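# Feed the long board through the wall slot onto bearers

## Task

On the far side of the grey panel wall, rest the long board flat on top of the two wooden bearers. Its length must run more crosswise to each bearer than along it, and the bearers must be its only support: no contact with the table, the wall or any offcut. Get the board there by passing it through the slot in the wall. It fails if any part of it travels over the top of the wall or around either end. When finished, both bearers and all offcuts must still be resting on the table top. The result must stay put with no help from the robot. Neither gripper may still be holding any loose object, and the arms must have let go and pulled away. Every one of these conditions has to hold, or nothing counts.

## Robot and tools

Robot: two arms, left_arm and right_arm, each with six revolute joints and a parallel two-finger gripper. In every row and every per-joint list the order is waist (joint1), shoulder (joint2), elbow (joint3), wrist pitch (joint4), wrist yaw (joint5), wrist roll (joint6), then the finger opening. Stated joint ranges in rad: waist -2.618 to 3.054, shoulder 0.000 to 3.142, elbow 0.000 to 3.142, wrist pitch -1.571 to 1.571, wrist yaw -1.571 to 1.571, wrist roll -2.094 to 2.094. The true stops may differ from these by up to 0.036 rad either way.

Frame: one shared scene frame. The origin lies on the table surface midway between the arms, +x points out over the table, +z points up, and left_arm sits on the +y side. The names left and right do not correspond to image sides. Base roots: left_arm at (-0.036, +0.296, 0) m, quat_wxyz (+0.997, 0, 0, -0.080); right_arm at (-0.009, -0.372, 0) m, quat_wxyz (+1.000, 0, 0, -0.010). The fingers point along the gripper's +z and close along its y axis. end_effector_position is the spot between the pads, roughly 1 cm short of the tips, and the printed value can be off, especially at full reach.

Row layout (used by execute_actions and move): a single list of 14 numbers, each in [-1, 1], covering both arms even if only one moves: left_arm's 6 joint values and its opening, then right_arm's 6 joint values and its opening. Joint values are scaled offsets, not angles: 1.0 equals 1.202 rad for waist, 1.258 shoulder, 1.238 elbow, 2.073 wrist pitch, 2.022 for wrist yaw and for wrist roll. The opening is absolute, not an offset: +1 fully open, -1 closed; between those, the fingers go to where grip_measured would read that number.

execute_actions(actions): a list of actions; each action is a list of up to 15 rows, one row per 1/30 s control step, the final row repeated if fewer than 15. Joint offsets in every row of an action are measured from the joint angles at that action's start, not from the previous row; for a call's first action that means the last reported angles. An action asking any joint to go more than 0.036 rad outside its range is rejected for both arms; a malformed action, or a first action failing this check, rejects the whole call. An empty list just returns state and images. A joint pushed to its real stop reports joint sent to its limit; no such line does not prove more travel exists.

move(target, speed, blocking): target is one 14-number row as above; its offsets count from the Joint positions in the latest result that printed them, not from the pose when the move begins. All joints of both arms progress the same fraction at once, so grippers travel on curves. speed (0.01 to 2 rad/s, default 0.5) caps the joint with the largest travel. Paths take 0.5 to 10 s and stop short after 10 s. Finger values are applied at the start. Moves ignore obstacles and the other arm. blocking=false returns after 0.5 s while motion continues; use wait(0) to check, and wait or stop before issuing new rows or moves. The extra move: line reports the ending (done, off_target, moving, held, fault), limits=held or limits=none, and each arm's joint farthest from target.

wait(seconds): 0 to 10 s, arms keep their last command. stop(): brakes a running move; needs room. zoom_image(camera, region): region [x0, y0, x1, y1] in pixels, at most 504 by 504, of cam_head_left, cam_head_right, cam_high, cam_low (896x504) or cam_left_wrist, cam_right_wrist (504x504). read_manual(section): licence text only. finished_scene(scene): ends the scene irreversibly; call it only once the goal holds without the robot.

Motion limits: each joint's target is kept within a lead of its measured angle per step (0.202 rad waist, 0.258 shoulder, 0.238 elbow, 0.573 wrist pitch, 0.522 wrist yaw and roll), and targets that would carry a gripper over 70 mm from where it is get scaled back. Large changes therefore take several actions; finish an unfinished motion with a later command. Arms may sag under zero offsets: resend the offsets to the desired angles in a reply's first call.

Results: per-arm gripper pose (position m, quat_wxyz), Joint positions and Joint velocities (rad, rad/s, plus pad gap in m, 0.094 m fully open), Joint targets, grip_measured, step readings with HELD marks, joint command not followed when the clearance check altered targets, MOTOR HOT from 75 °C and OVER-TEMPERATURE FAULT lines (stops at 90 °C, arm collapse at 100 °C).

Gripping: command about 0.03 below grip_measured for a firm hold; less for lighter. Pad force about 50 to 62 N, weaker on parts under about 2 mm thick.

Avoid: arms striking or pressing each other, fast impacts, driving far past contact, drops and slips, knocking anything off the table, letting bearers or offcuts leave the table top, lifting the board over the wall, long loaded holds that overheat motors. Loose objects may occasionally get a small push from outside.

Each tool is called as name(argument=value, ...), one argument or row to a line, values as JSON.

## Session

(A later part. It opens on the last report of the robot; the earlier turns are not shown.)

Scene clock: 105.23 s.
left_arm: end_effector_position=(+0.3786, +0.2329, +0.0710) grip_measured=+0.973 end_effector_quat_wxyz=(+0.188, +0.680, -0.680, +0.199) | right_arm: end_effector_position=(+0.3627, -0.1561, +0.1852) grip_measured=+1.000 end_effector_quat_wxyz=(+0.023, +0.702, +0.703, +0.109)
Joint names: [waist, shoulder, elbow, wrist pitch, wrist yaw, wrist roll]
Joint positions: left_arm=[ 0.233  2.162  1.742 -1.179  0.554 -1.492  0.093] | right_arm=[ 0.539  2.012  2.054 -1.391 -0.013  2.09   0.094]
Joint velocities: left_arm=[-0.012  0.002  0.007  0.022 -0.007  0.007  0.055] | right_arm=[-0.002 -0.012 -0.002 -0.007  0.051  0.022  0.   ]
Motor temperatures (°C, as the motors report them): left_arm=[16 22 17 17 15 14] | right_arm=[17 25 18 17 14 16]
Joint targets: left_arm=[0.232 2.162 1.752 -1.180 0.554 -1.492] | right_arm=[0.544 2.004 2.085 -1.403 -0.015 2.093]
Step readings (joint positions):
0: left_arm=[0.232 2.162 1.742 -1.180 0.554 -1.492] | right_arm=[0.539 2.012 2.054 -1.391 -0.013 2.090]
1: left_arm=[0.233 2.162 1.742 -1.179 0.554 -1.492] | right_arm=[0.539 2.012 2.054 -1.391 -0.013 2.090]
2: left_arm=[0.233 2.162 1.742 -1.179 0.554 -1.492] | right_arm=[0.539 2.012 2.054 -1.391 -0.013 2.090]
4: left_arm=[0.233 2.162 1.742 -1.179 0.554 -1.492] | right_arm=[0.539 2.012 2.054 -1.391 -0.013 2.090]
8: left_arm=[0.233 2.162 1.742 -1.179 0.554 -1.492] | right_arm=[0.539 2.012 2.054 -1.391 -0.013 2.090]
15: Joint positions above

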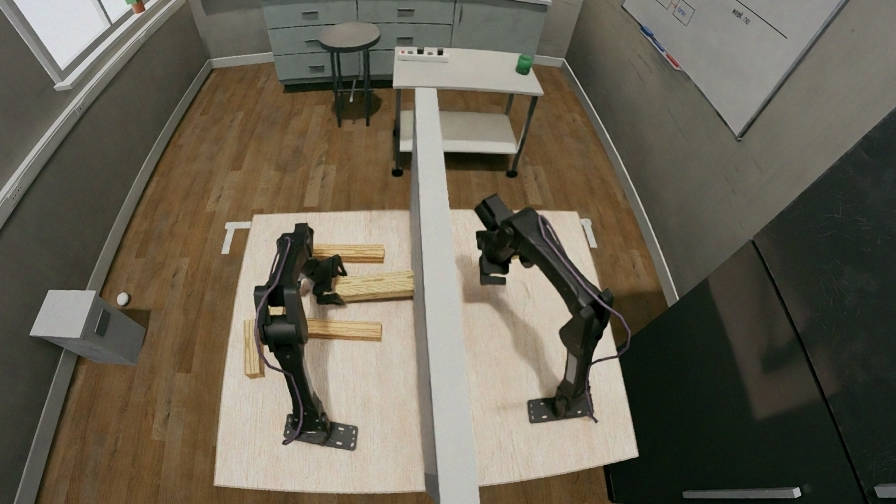

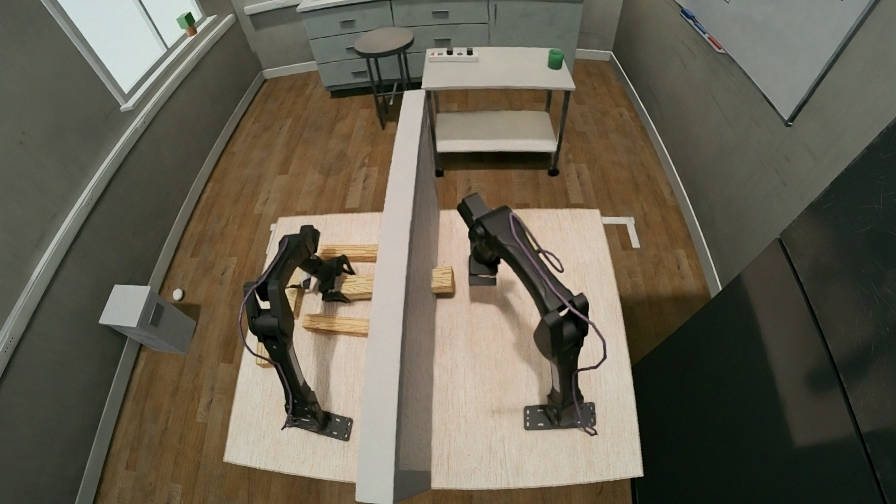

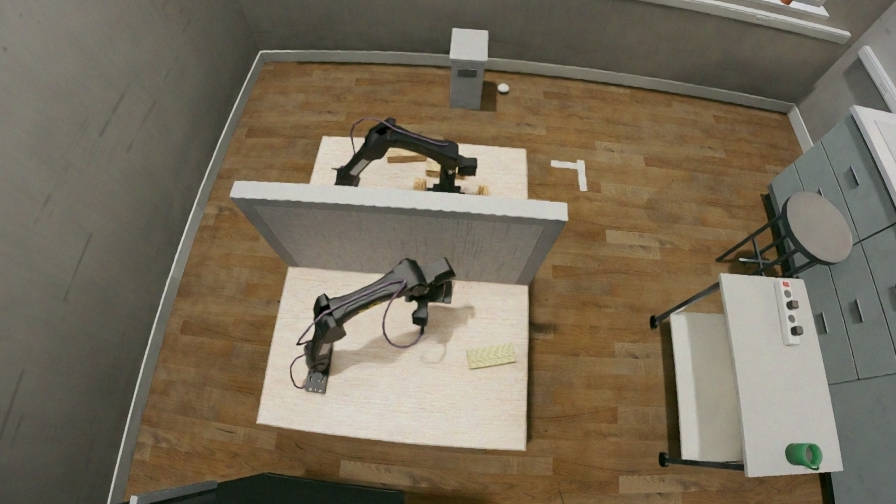

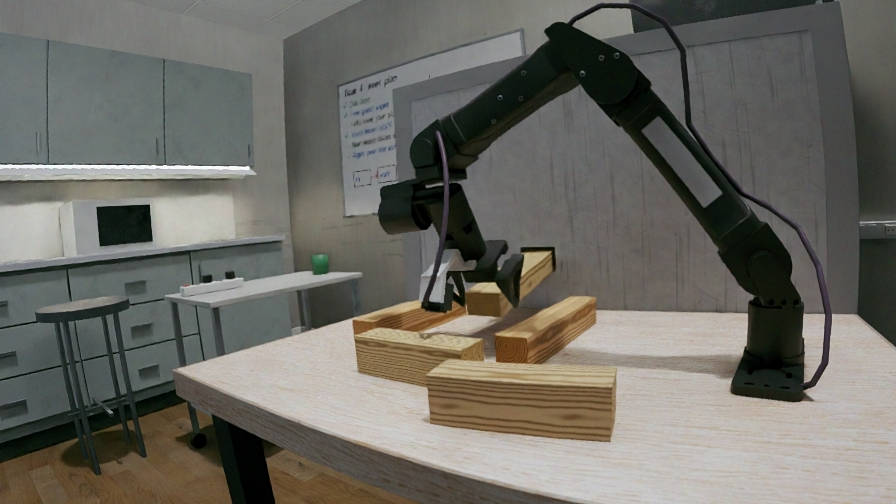

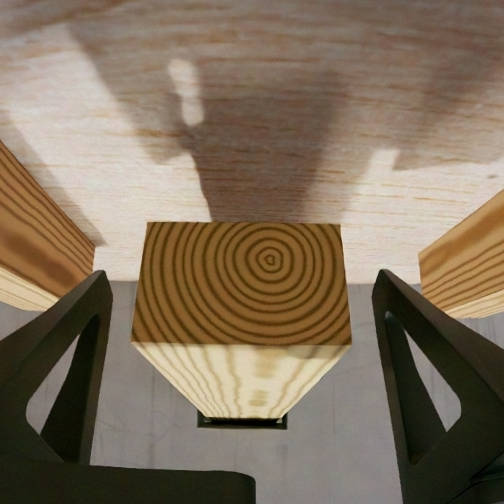

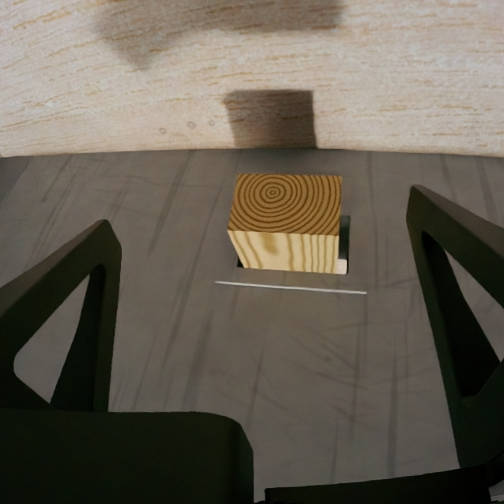

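execute_actions(
  actions=[
    [[-0.0198,-0.0246,0.0350,-0.0106,-0.0131,-0.0123,1,0.0042,-0.0064,0.025,-0.0058,-0.001,0.0015,1],[-0.0345,-0.0254,0.0434,-0.0130,-0.0212,-0.0216,1,0.0042,-0.0064,0.025,-0.0058,-0.001,0.0015,1],[-0.0493,-0.0262,0.0517,-0.0154,-0.0293,-0.0309,1,0.0042,-0.0064,0.025,-0.0058,-0.001,0.0015,1],[-0.0640,-0.0270,0.0601,-0.0178,-0.0375,-0.0402,1,0.0042,-0.0064,0.025,-0.0058,-0.001,0.0015,1],[-0.0788,-0.0278,0.0684,-0.0202,-0.0456,-0.0495,1,0.0042,-0.0064,0.025,-0.0058,-0.001,0.0015,1],[-0.0935,-0.0286,0.0768,-0.0226,-0.0537,-0.0588,1,0.0042,-0.0064,0.025,-0.0058,-0.001,0.0015,1],[-0.1083,-0.0294,0.0851,-0.0250,-0.0618,-0.0681,1,0.0042,-0.0064,0.025,-0.0058,-0.001,0.0015,1],[-0.1230,-0.0301,0.0935,-0.0273,-0.0699,-0.0774,1,0.0042,-0.0064,0.025,-0.0058,-0.001,0.0015,1],[-0.1378,-0.0309,0.1018,-0.0297,-0.0780,-0.0867,1,0.0042,-0.0064,0.025,-0.0058,-0.001,0.0015,1],[-0.1525,-0.0317,0.1102,-0.0321,-0.0861,-0.0960,1,0.0042,-0.0064,0.025,-0.0058,-0.001,0.0015,1],[-0.1673,-0.0325,0.1185,-0.0345,-0.0942,-0.1053,1,0.0042,-0.0064,0.025,-0.0058,-0.001,0.0015,1],[-0.1820,-0.0333,0.1269,-0.0369,-0.1024,-0.1146,1,0.0042,-0.0064,0.025,-0.0058,-0.001,0.0015,1],[-0.1968,-0.0341,0.1352,-0.0393,-0.1105,-0.1239,1,0.0042,-0.0064,0.025,-0.0058,-0.001,0.0015,1],[-0.2115,-0.0349,0.1436,-0.0417,-0.1186,-0.1332,1,0.0042,-0.0064,0.025,-0.0058,-0.001,0.0015,1],[-0.2263,-0.0357,0.1519,-0.0441,-0.1267,-0.1425,1,0.0042,-0.0064,0.025,-0.0058,-0.001,0.0015,1]],
  ],
)

wait(
  seconds=0.35,
)

Scene clock: 106.40 s.
left_arm: end_effector_position=(+0.3810, +0.1590, +0.0981) grip_measured=+1.000 end_effector_quat_wxyz=(+0.127, +0.674, -0.714, +0.141) | right_arm: end_effector_position=(+0.3627, -0.1561, +0.1852) grip_measured=+1.000 end_effector_quat_wxyz=(+0.023, +0.702, +0.703, +0.109)
Joint names: [waist, shoulder, elbow, wrist pitch, wrist yaw, wrist roll]
Joint positions: left_arm=[-0.01   2.148  1.883 -1.229  0.375 -1.699  0.094] | right_arm=[ 0.539  2.012  2.054 -1.391 -0.013  2.09   0.094]
Joint velocities: left_arm=[-0.486 -0.066  0.295 -0.051 -0.403 -0.476  0.   ] | right_arm=[0.007 0.007 0.002 0.007 0.066 0.007 0.   ]
Motor temperatures (°C, as the motors report them): left_arm=[16 23 17 17 15 14] | right_arm=[17 25 18 17 14 16]
Joint targets: left_arm=[-0.040 2.117 1.930 -1.270 0.297 -1.780] | right_arm=[0.544 2.004 2.085 -1.403 -0.015 2.093]
Step readings (joint positions):
0: left_arm=[0.233 2.162 1.742 -1.179 0.554 -1.492] | right_arm=[0.539 2.012 2.054 -1.391 -0.013 2.090]
1: left_arm=[0.231 2.162 1.744 -1.180 0.550 -1.495] | right_arm=[0.539 2.012 2.054 -1.391 -0.013 2.090]
2: left_arm=[0.228 2.162 1.748 -1.183 0.543 -1.501] | right_arm=[0.539 2.012 2.054 -1.391 -0.013 2.090]
4: left_arm=[0.209 2.162 1.765 -1.190 0.522 -1.521] | right_arm=[0.539 2.012 2.054 -1.391 -0.013 2.090]
8: left_arm=[0.134 2.162 1.811 -1.200 0.473 -1.577] | right_arm=[0.539 2.012 2.054 -1.391 -0.013 2.090]
15: Joint positions above

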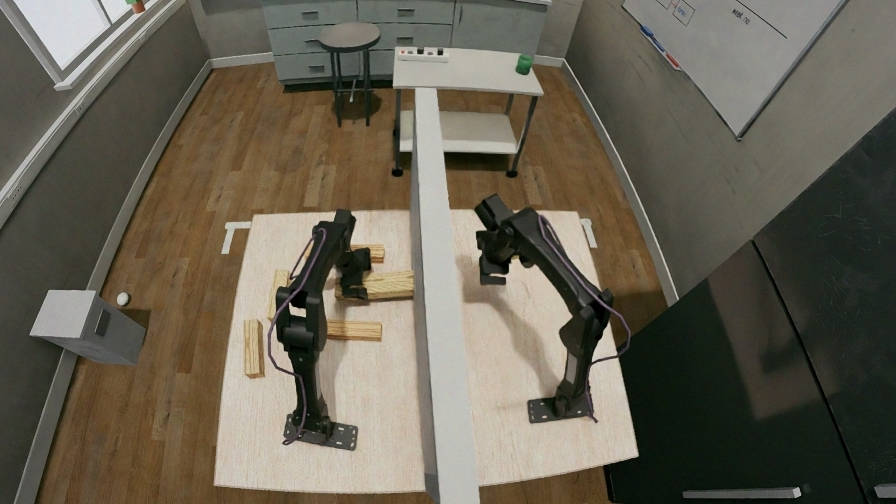

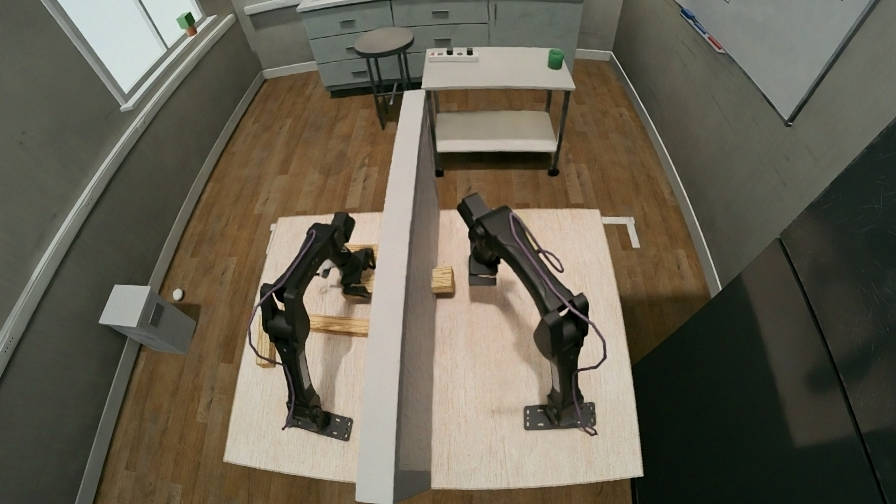

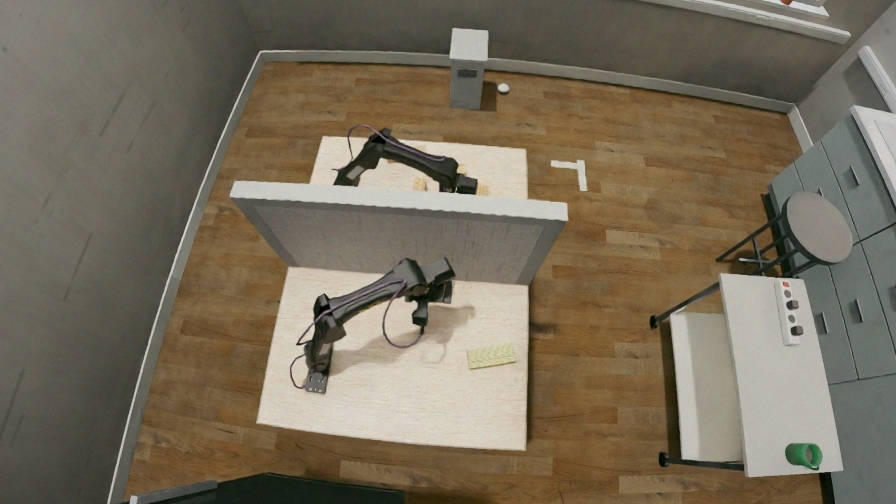

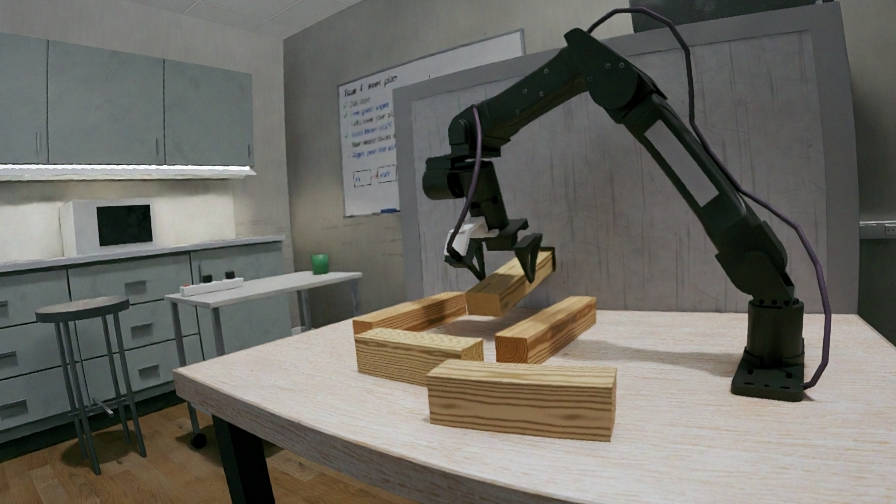

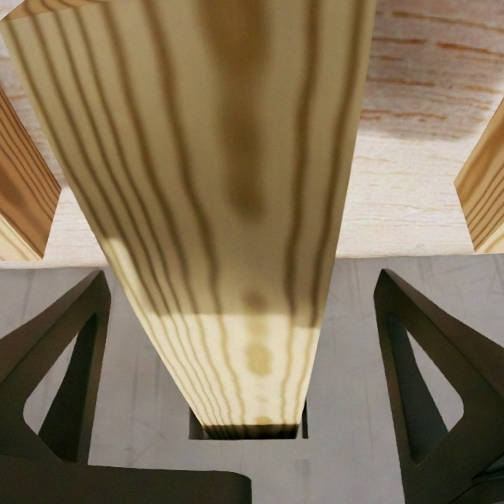

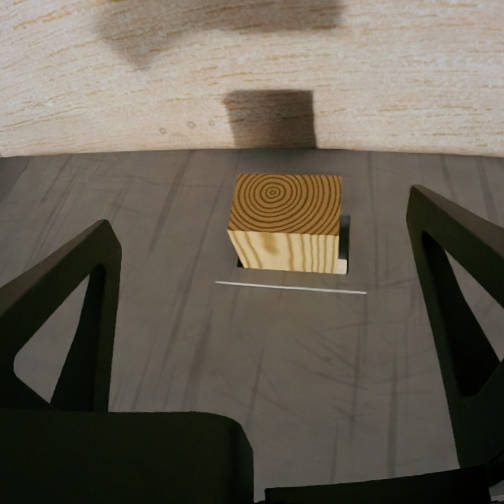

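Scene clock: 106.77 s.
left_arm: end_effector_position=(+0.3785, +0.1533, +0.1043) grip_measured=+1.000 end_effector_quat_wxyz=(+0.107, +0.689, -0.706, +0.123) | right_arm: end_effector_position=(+0.3627, -0.1561, +0.1852) grip_measured=+1.000 end_effector_quat_wxyz=(+0.023, +0.702, +0.703, +0.109)
Joint names: [waist, shoulder, elbow, wrist pitch, wrist yaw, wrist roll]
Joint positions: left_arm=[-0.046  2.137  1.903 -1.248  0.316 -1.768  0.094] | right_arm=[ 0.539  2.012  2.054 -1.391 -0.013  2.09   0.094]
Joint velocities: left_arm=[-0.007 -0.017 -0.002  0.022 -0.066 -0.066  0.   ] | right_arm=[-0.007 -0.002 -0.002  0.037 -0.051 -0.037  0.   ]
Motor temperatures (°C, as the motors report them): left_arm=[16 23 17 17 15 14] | right_arm=[17 25 18 17 14 16]
Joint targets: left_arm=[-0.040 2.117 1.930 -1.270 0.297 -1.780] | right_arm=[0.544 2.004 2.085 -1.403 -0.015 2.093]
wait: 0.37 s; no rest

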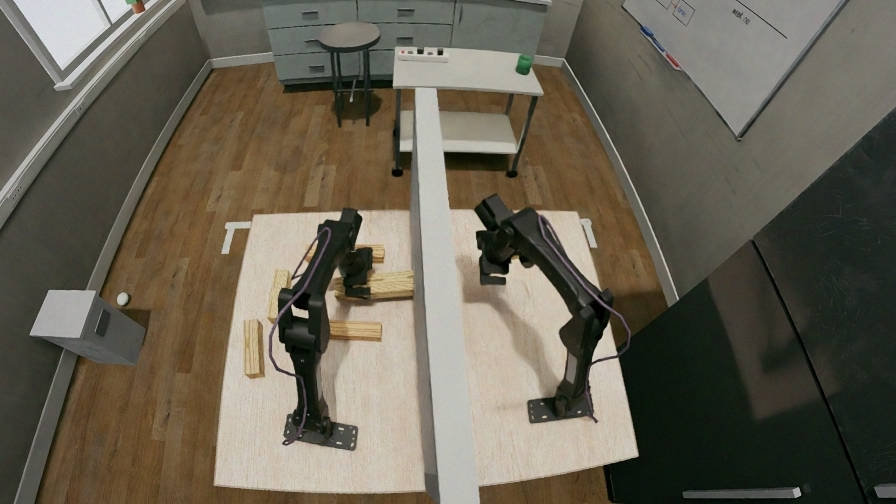

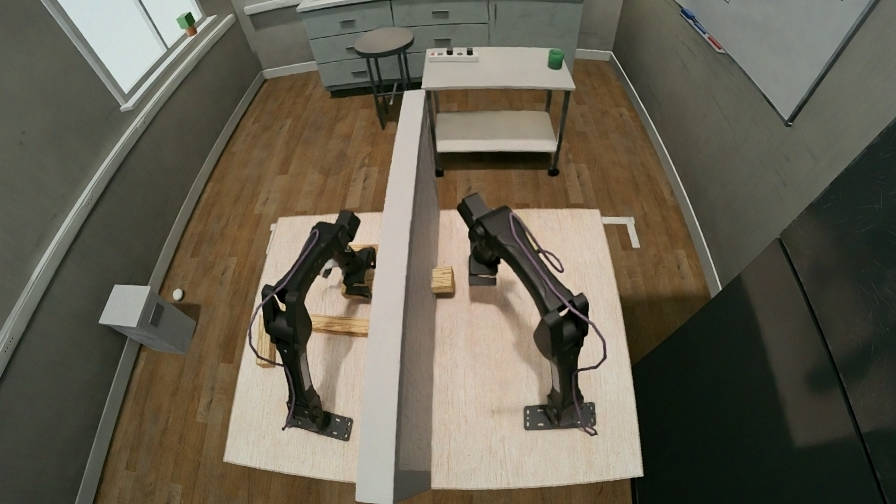

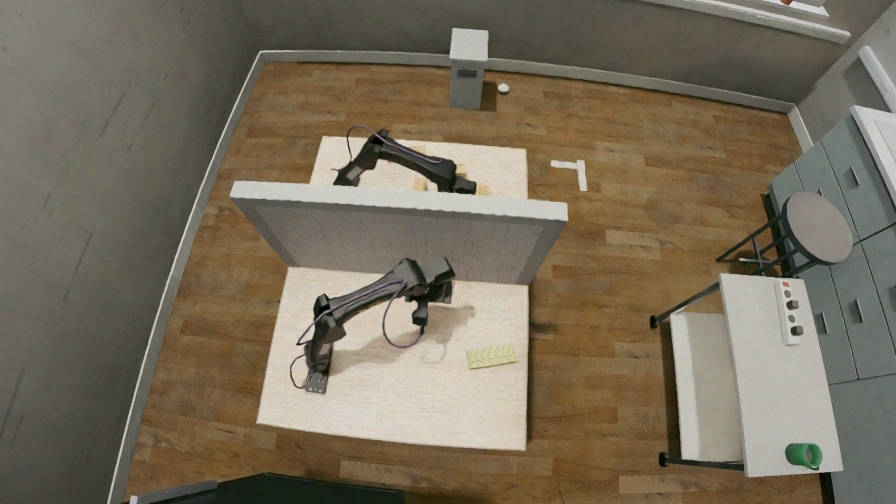

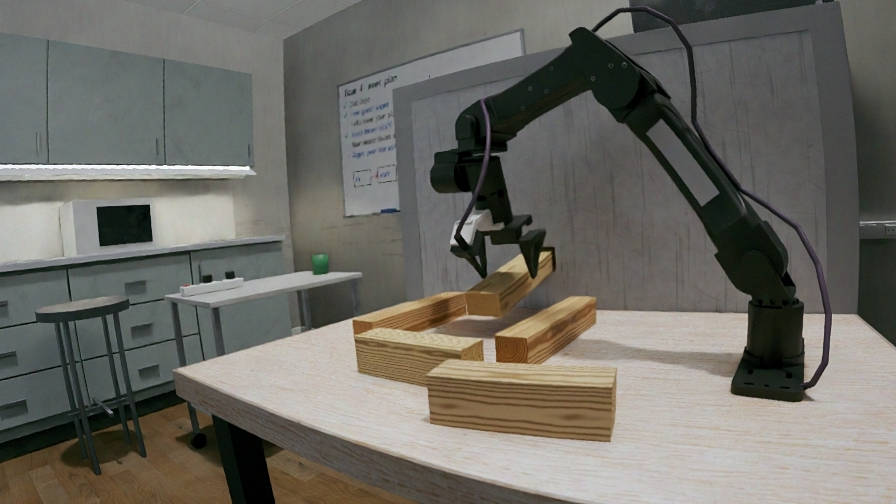

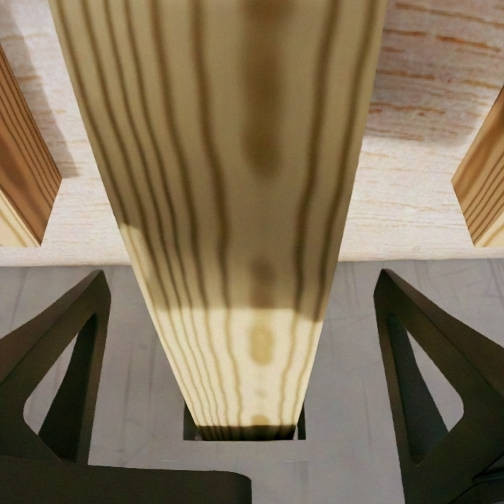

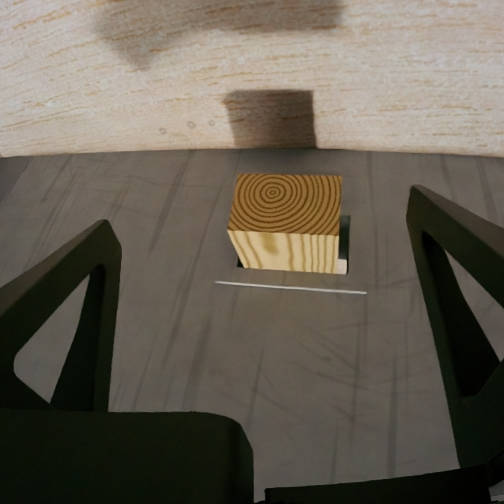

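execute_actions(
  actions=[],
)

Scene clock: 107.30 s.
left_arm: end_effector_position=(+0.3782, +0.1544, +0.1039) grip_measured=+1.000 end_effector_quat_wxyz=(+0.106, +0.692, -0.704, +0.120) | right_arm: end_effector_position=(+0.3627, -0.1561, +0.1852) grip_measured=+1.000 end_effector_quat_wxyz=(+0.023, +0.702, +0.703, +0.109)
Joint names: [waist, shoulder, elbow, wrist pitch, wrist yaw, wrist roll]
Joint positions: left_arm=[-0.046  2.137  1.903 -1.25   0.31  -1.774  0.094] | right_arm=[ 0.539  2.012  2.054 -1.391 -0.013  2.09   0.094]
Joint velocities: left_arm=[-0.012 -0.007 -0.007  0.007  0.007 -0.022  0.   ] | right_arm=[-0.002 -0.007  0.017 -0.037  0.066  0.022  0.   ]
Motor temperatures (°C, as the motors report them): left_arm=[16 23 17 17 15 14] | right_arm=[17 25 18 17 14 16]
Joint targets: left_arm=[-0.040 2.117 1.930 -1.270 0.298 -1.779] | right_arm=[0.544 2.004 2.085 -1.403 -0.015 2.093]

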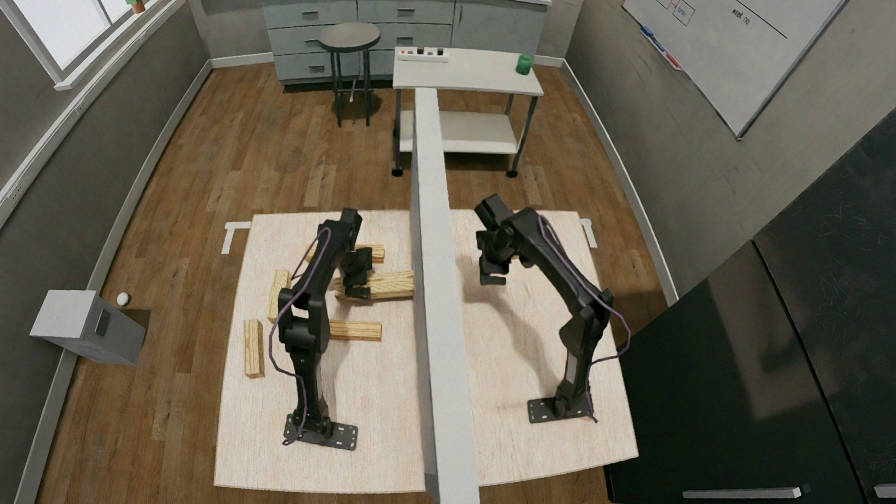

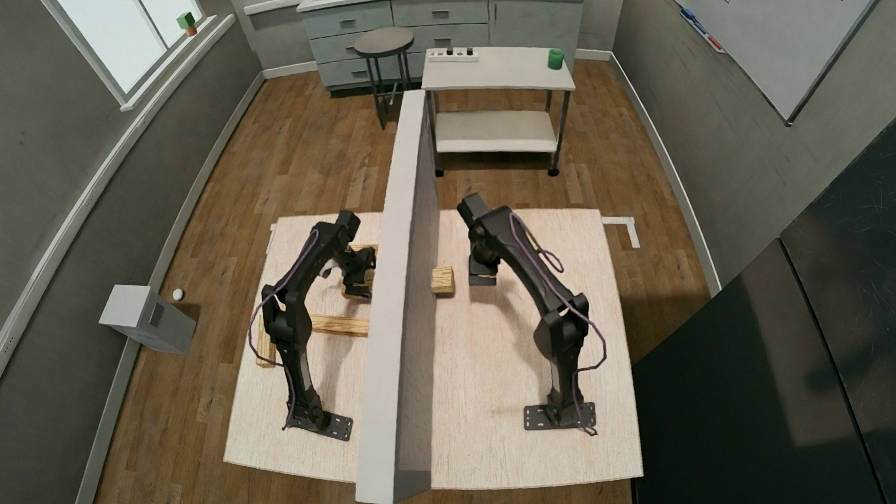

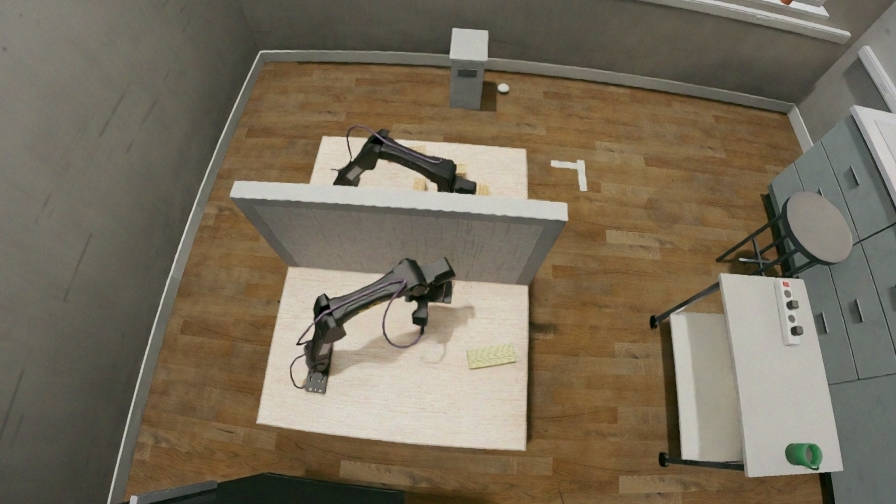

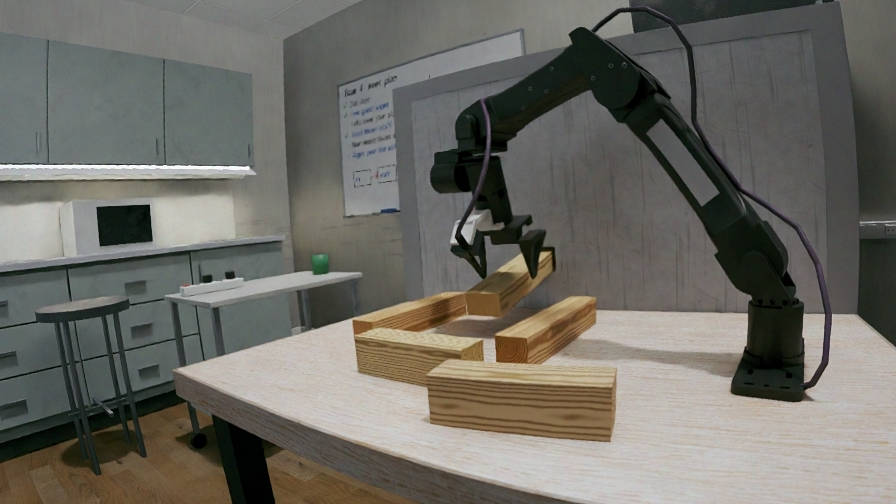

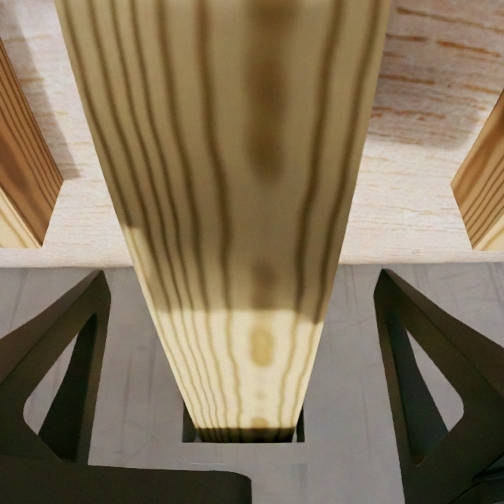

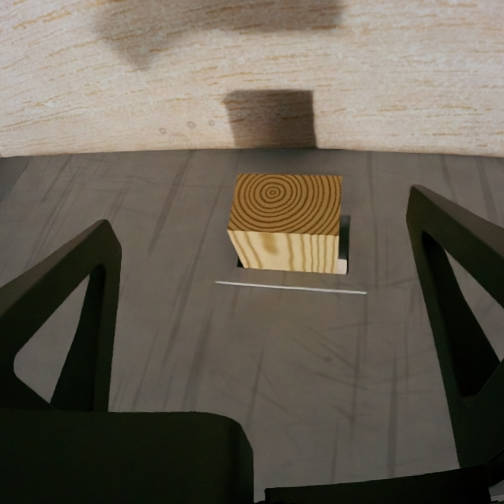

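move(
  target=[-0.1643, 0.1116, 0.1788, -0.0461, -0.0767, -0.1041, 1, 0.0042, -0.0064, 0.025, -0.0058, -0.001, 0.0015, 1],
  speed=0.3,
)

Scene clock: 109.47 s.
left_arm: end_effector_position=(+0.3737, +0.0879, +0.0934) grip_measured=+1.000 end_effector_quat_wxyz=(+0.065, +0.703, -0.706, +0.066) | right_arm: end_effector_position=(+0.3628, -0.1561, +0.1852) grip_measured=+1.000 end_effector_quat_wxyz=(+0.023, +0.702, +0.703, +0.109)
Joint names: [waist, shoulder, elbow, wrist pitch, wrist yaw, wrist roll]
Joint positions: left_arm=[-0.246  2.265  2.093 -1.324  0.17  -1.979  0.094] | right_arm=[ 0.539  2.012  2.054 -1.391 -0.013  2.09   0.094]
Joint velocities: left_arm=[-0.002 -0.002  0.022 -0.007  0.007 -0.022  0.   ] | right_arm=[ 0.007 -0.017 -0.007 -0.051 -0.007 -0.066  0.   ]
Motor temperatures (°C, as the motors report them): left_arm=[16 23 17 17 15 14] | right_arm=[17 25 18 17 14 16]
Joint targets: left_arm=[-0.244 2.278 2.125 -1.346 0.155 -1.985] | right_arm=[0.544 2.004 2.085 -1.403 -0.015 2.093]
move: off_target (left_arm, right_arm); limits=none; left_arm: farthest joint: the elbow, 0.032 radians from its target (0.221 radians at the start); right_arm: farthest joint: the elbow, 0.030 radians from its target (0.030 radians at the start)

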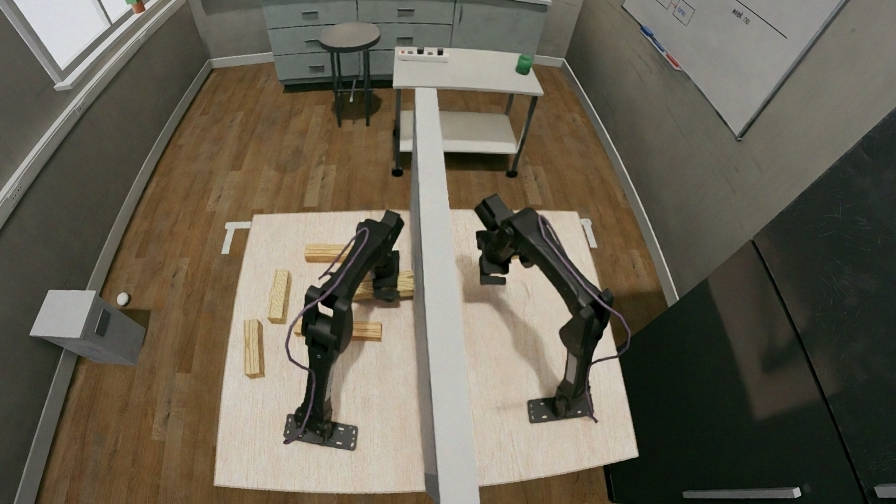

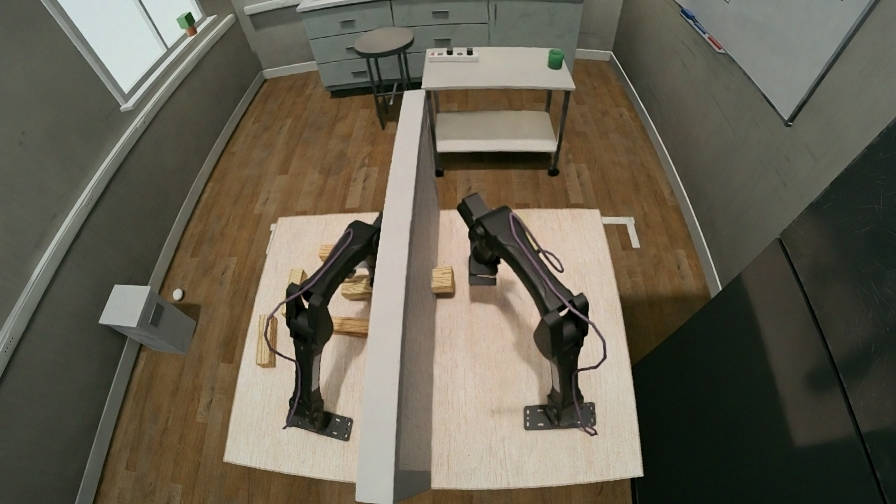

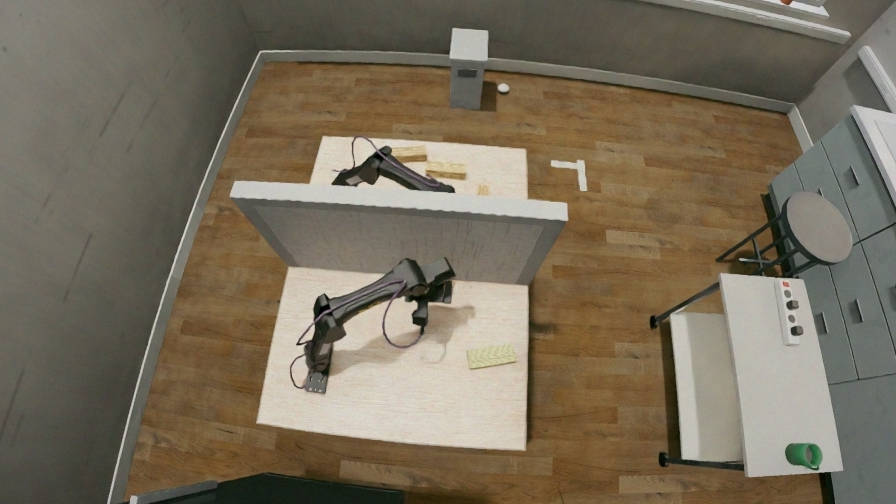

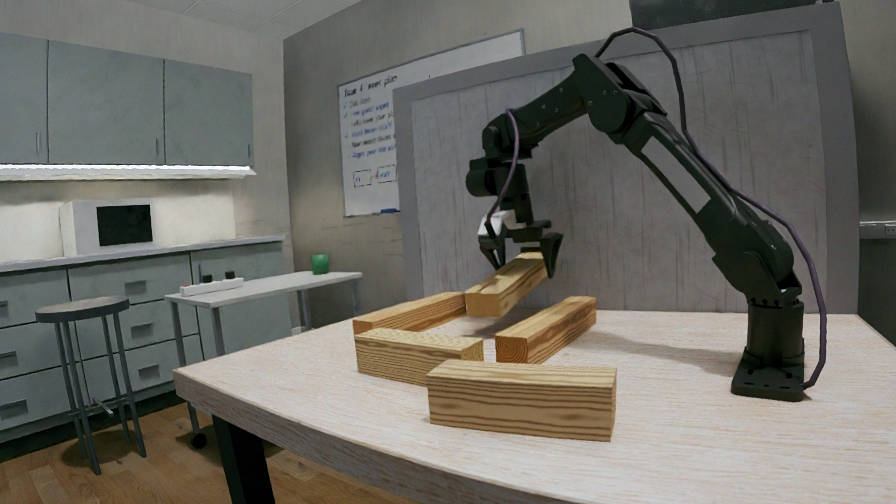

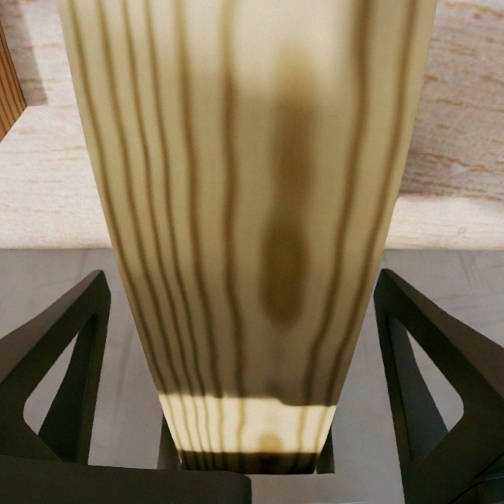

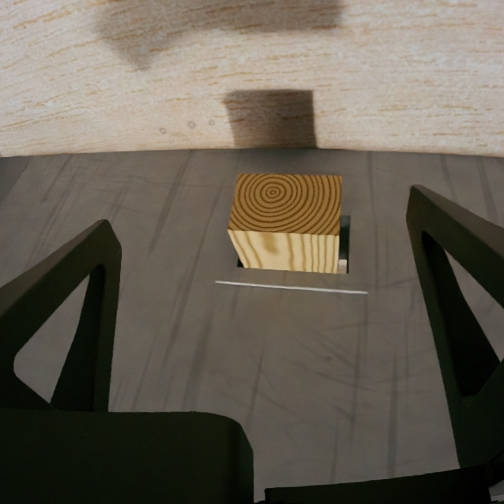

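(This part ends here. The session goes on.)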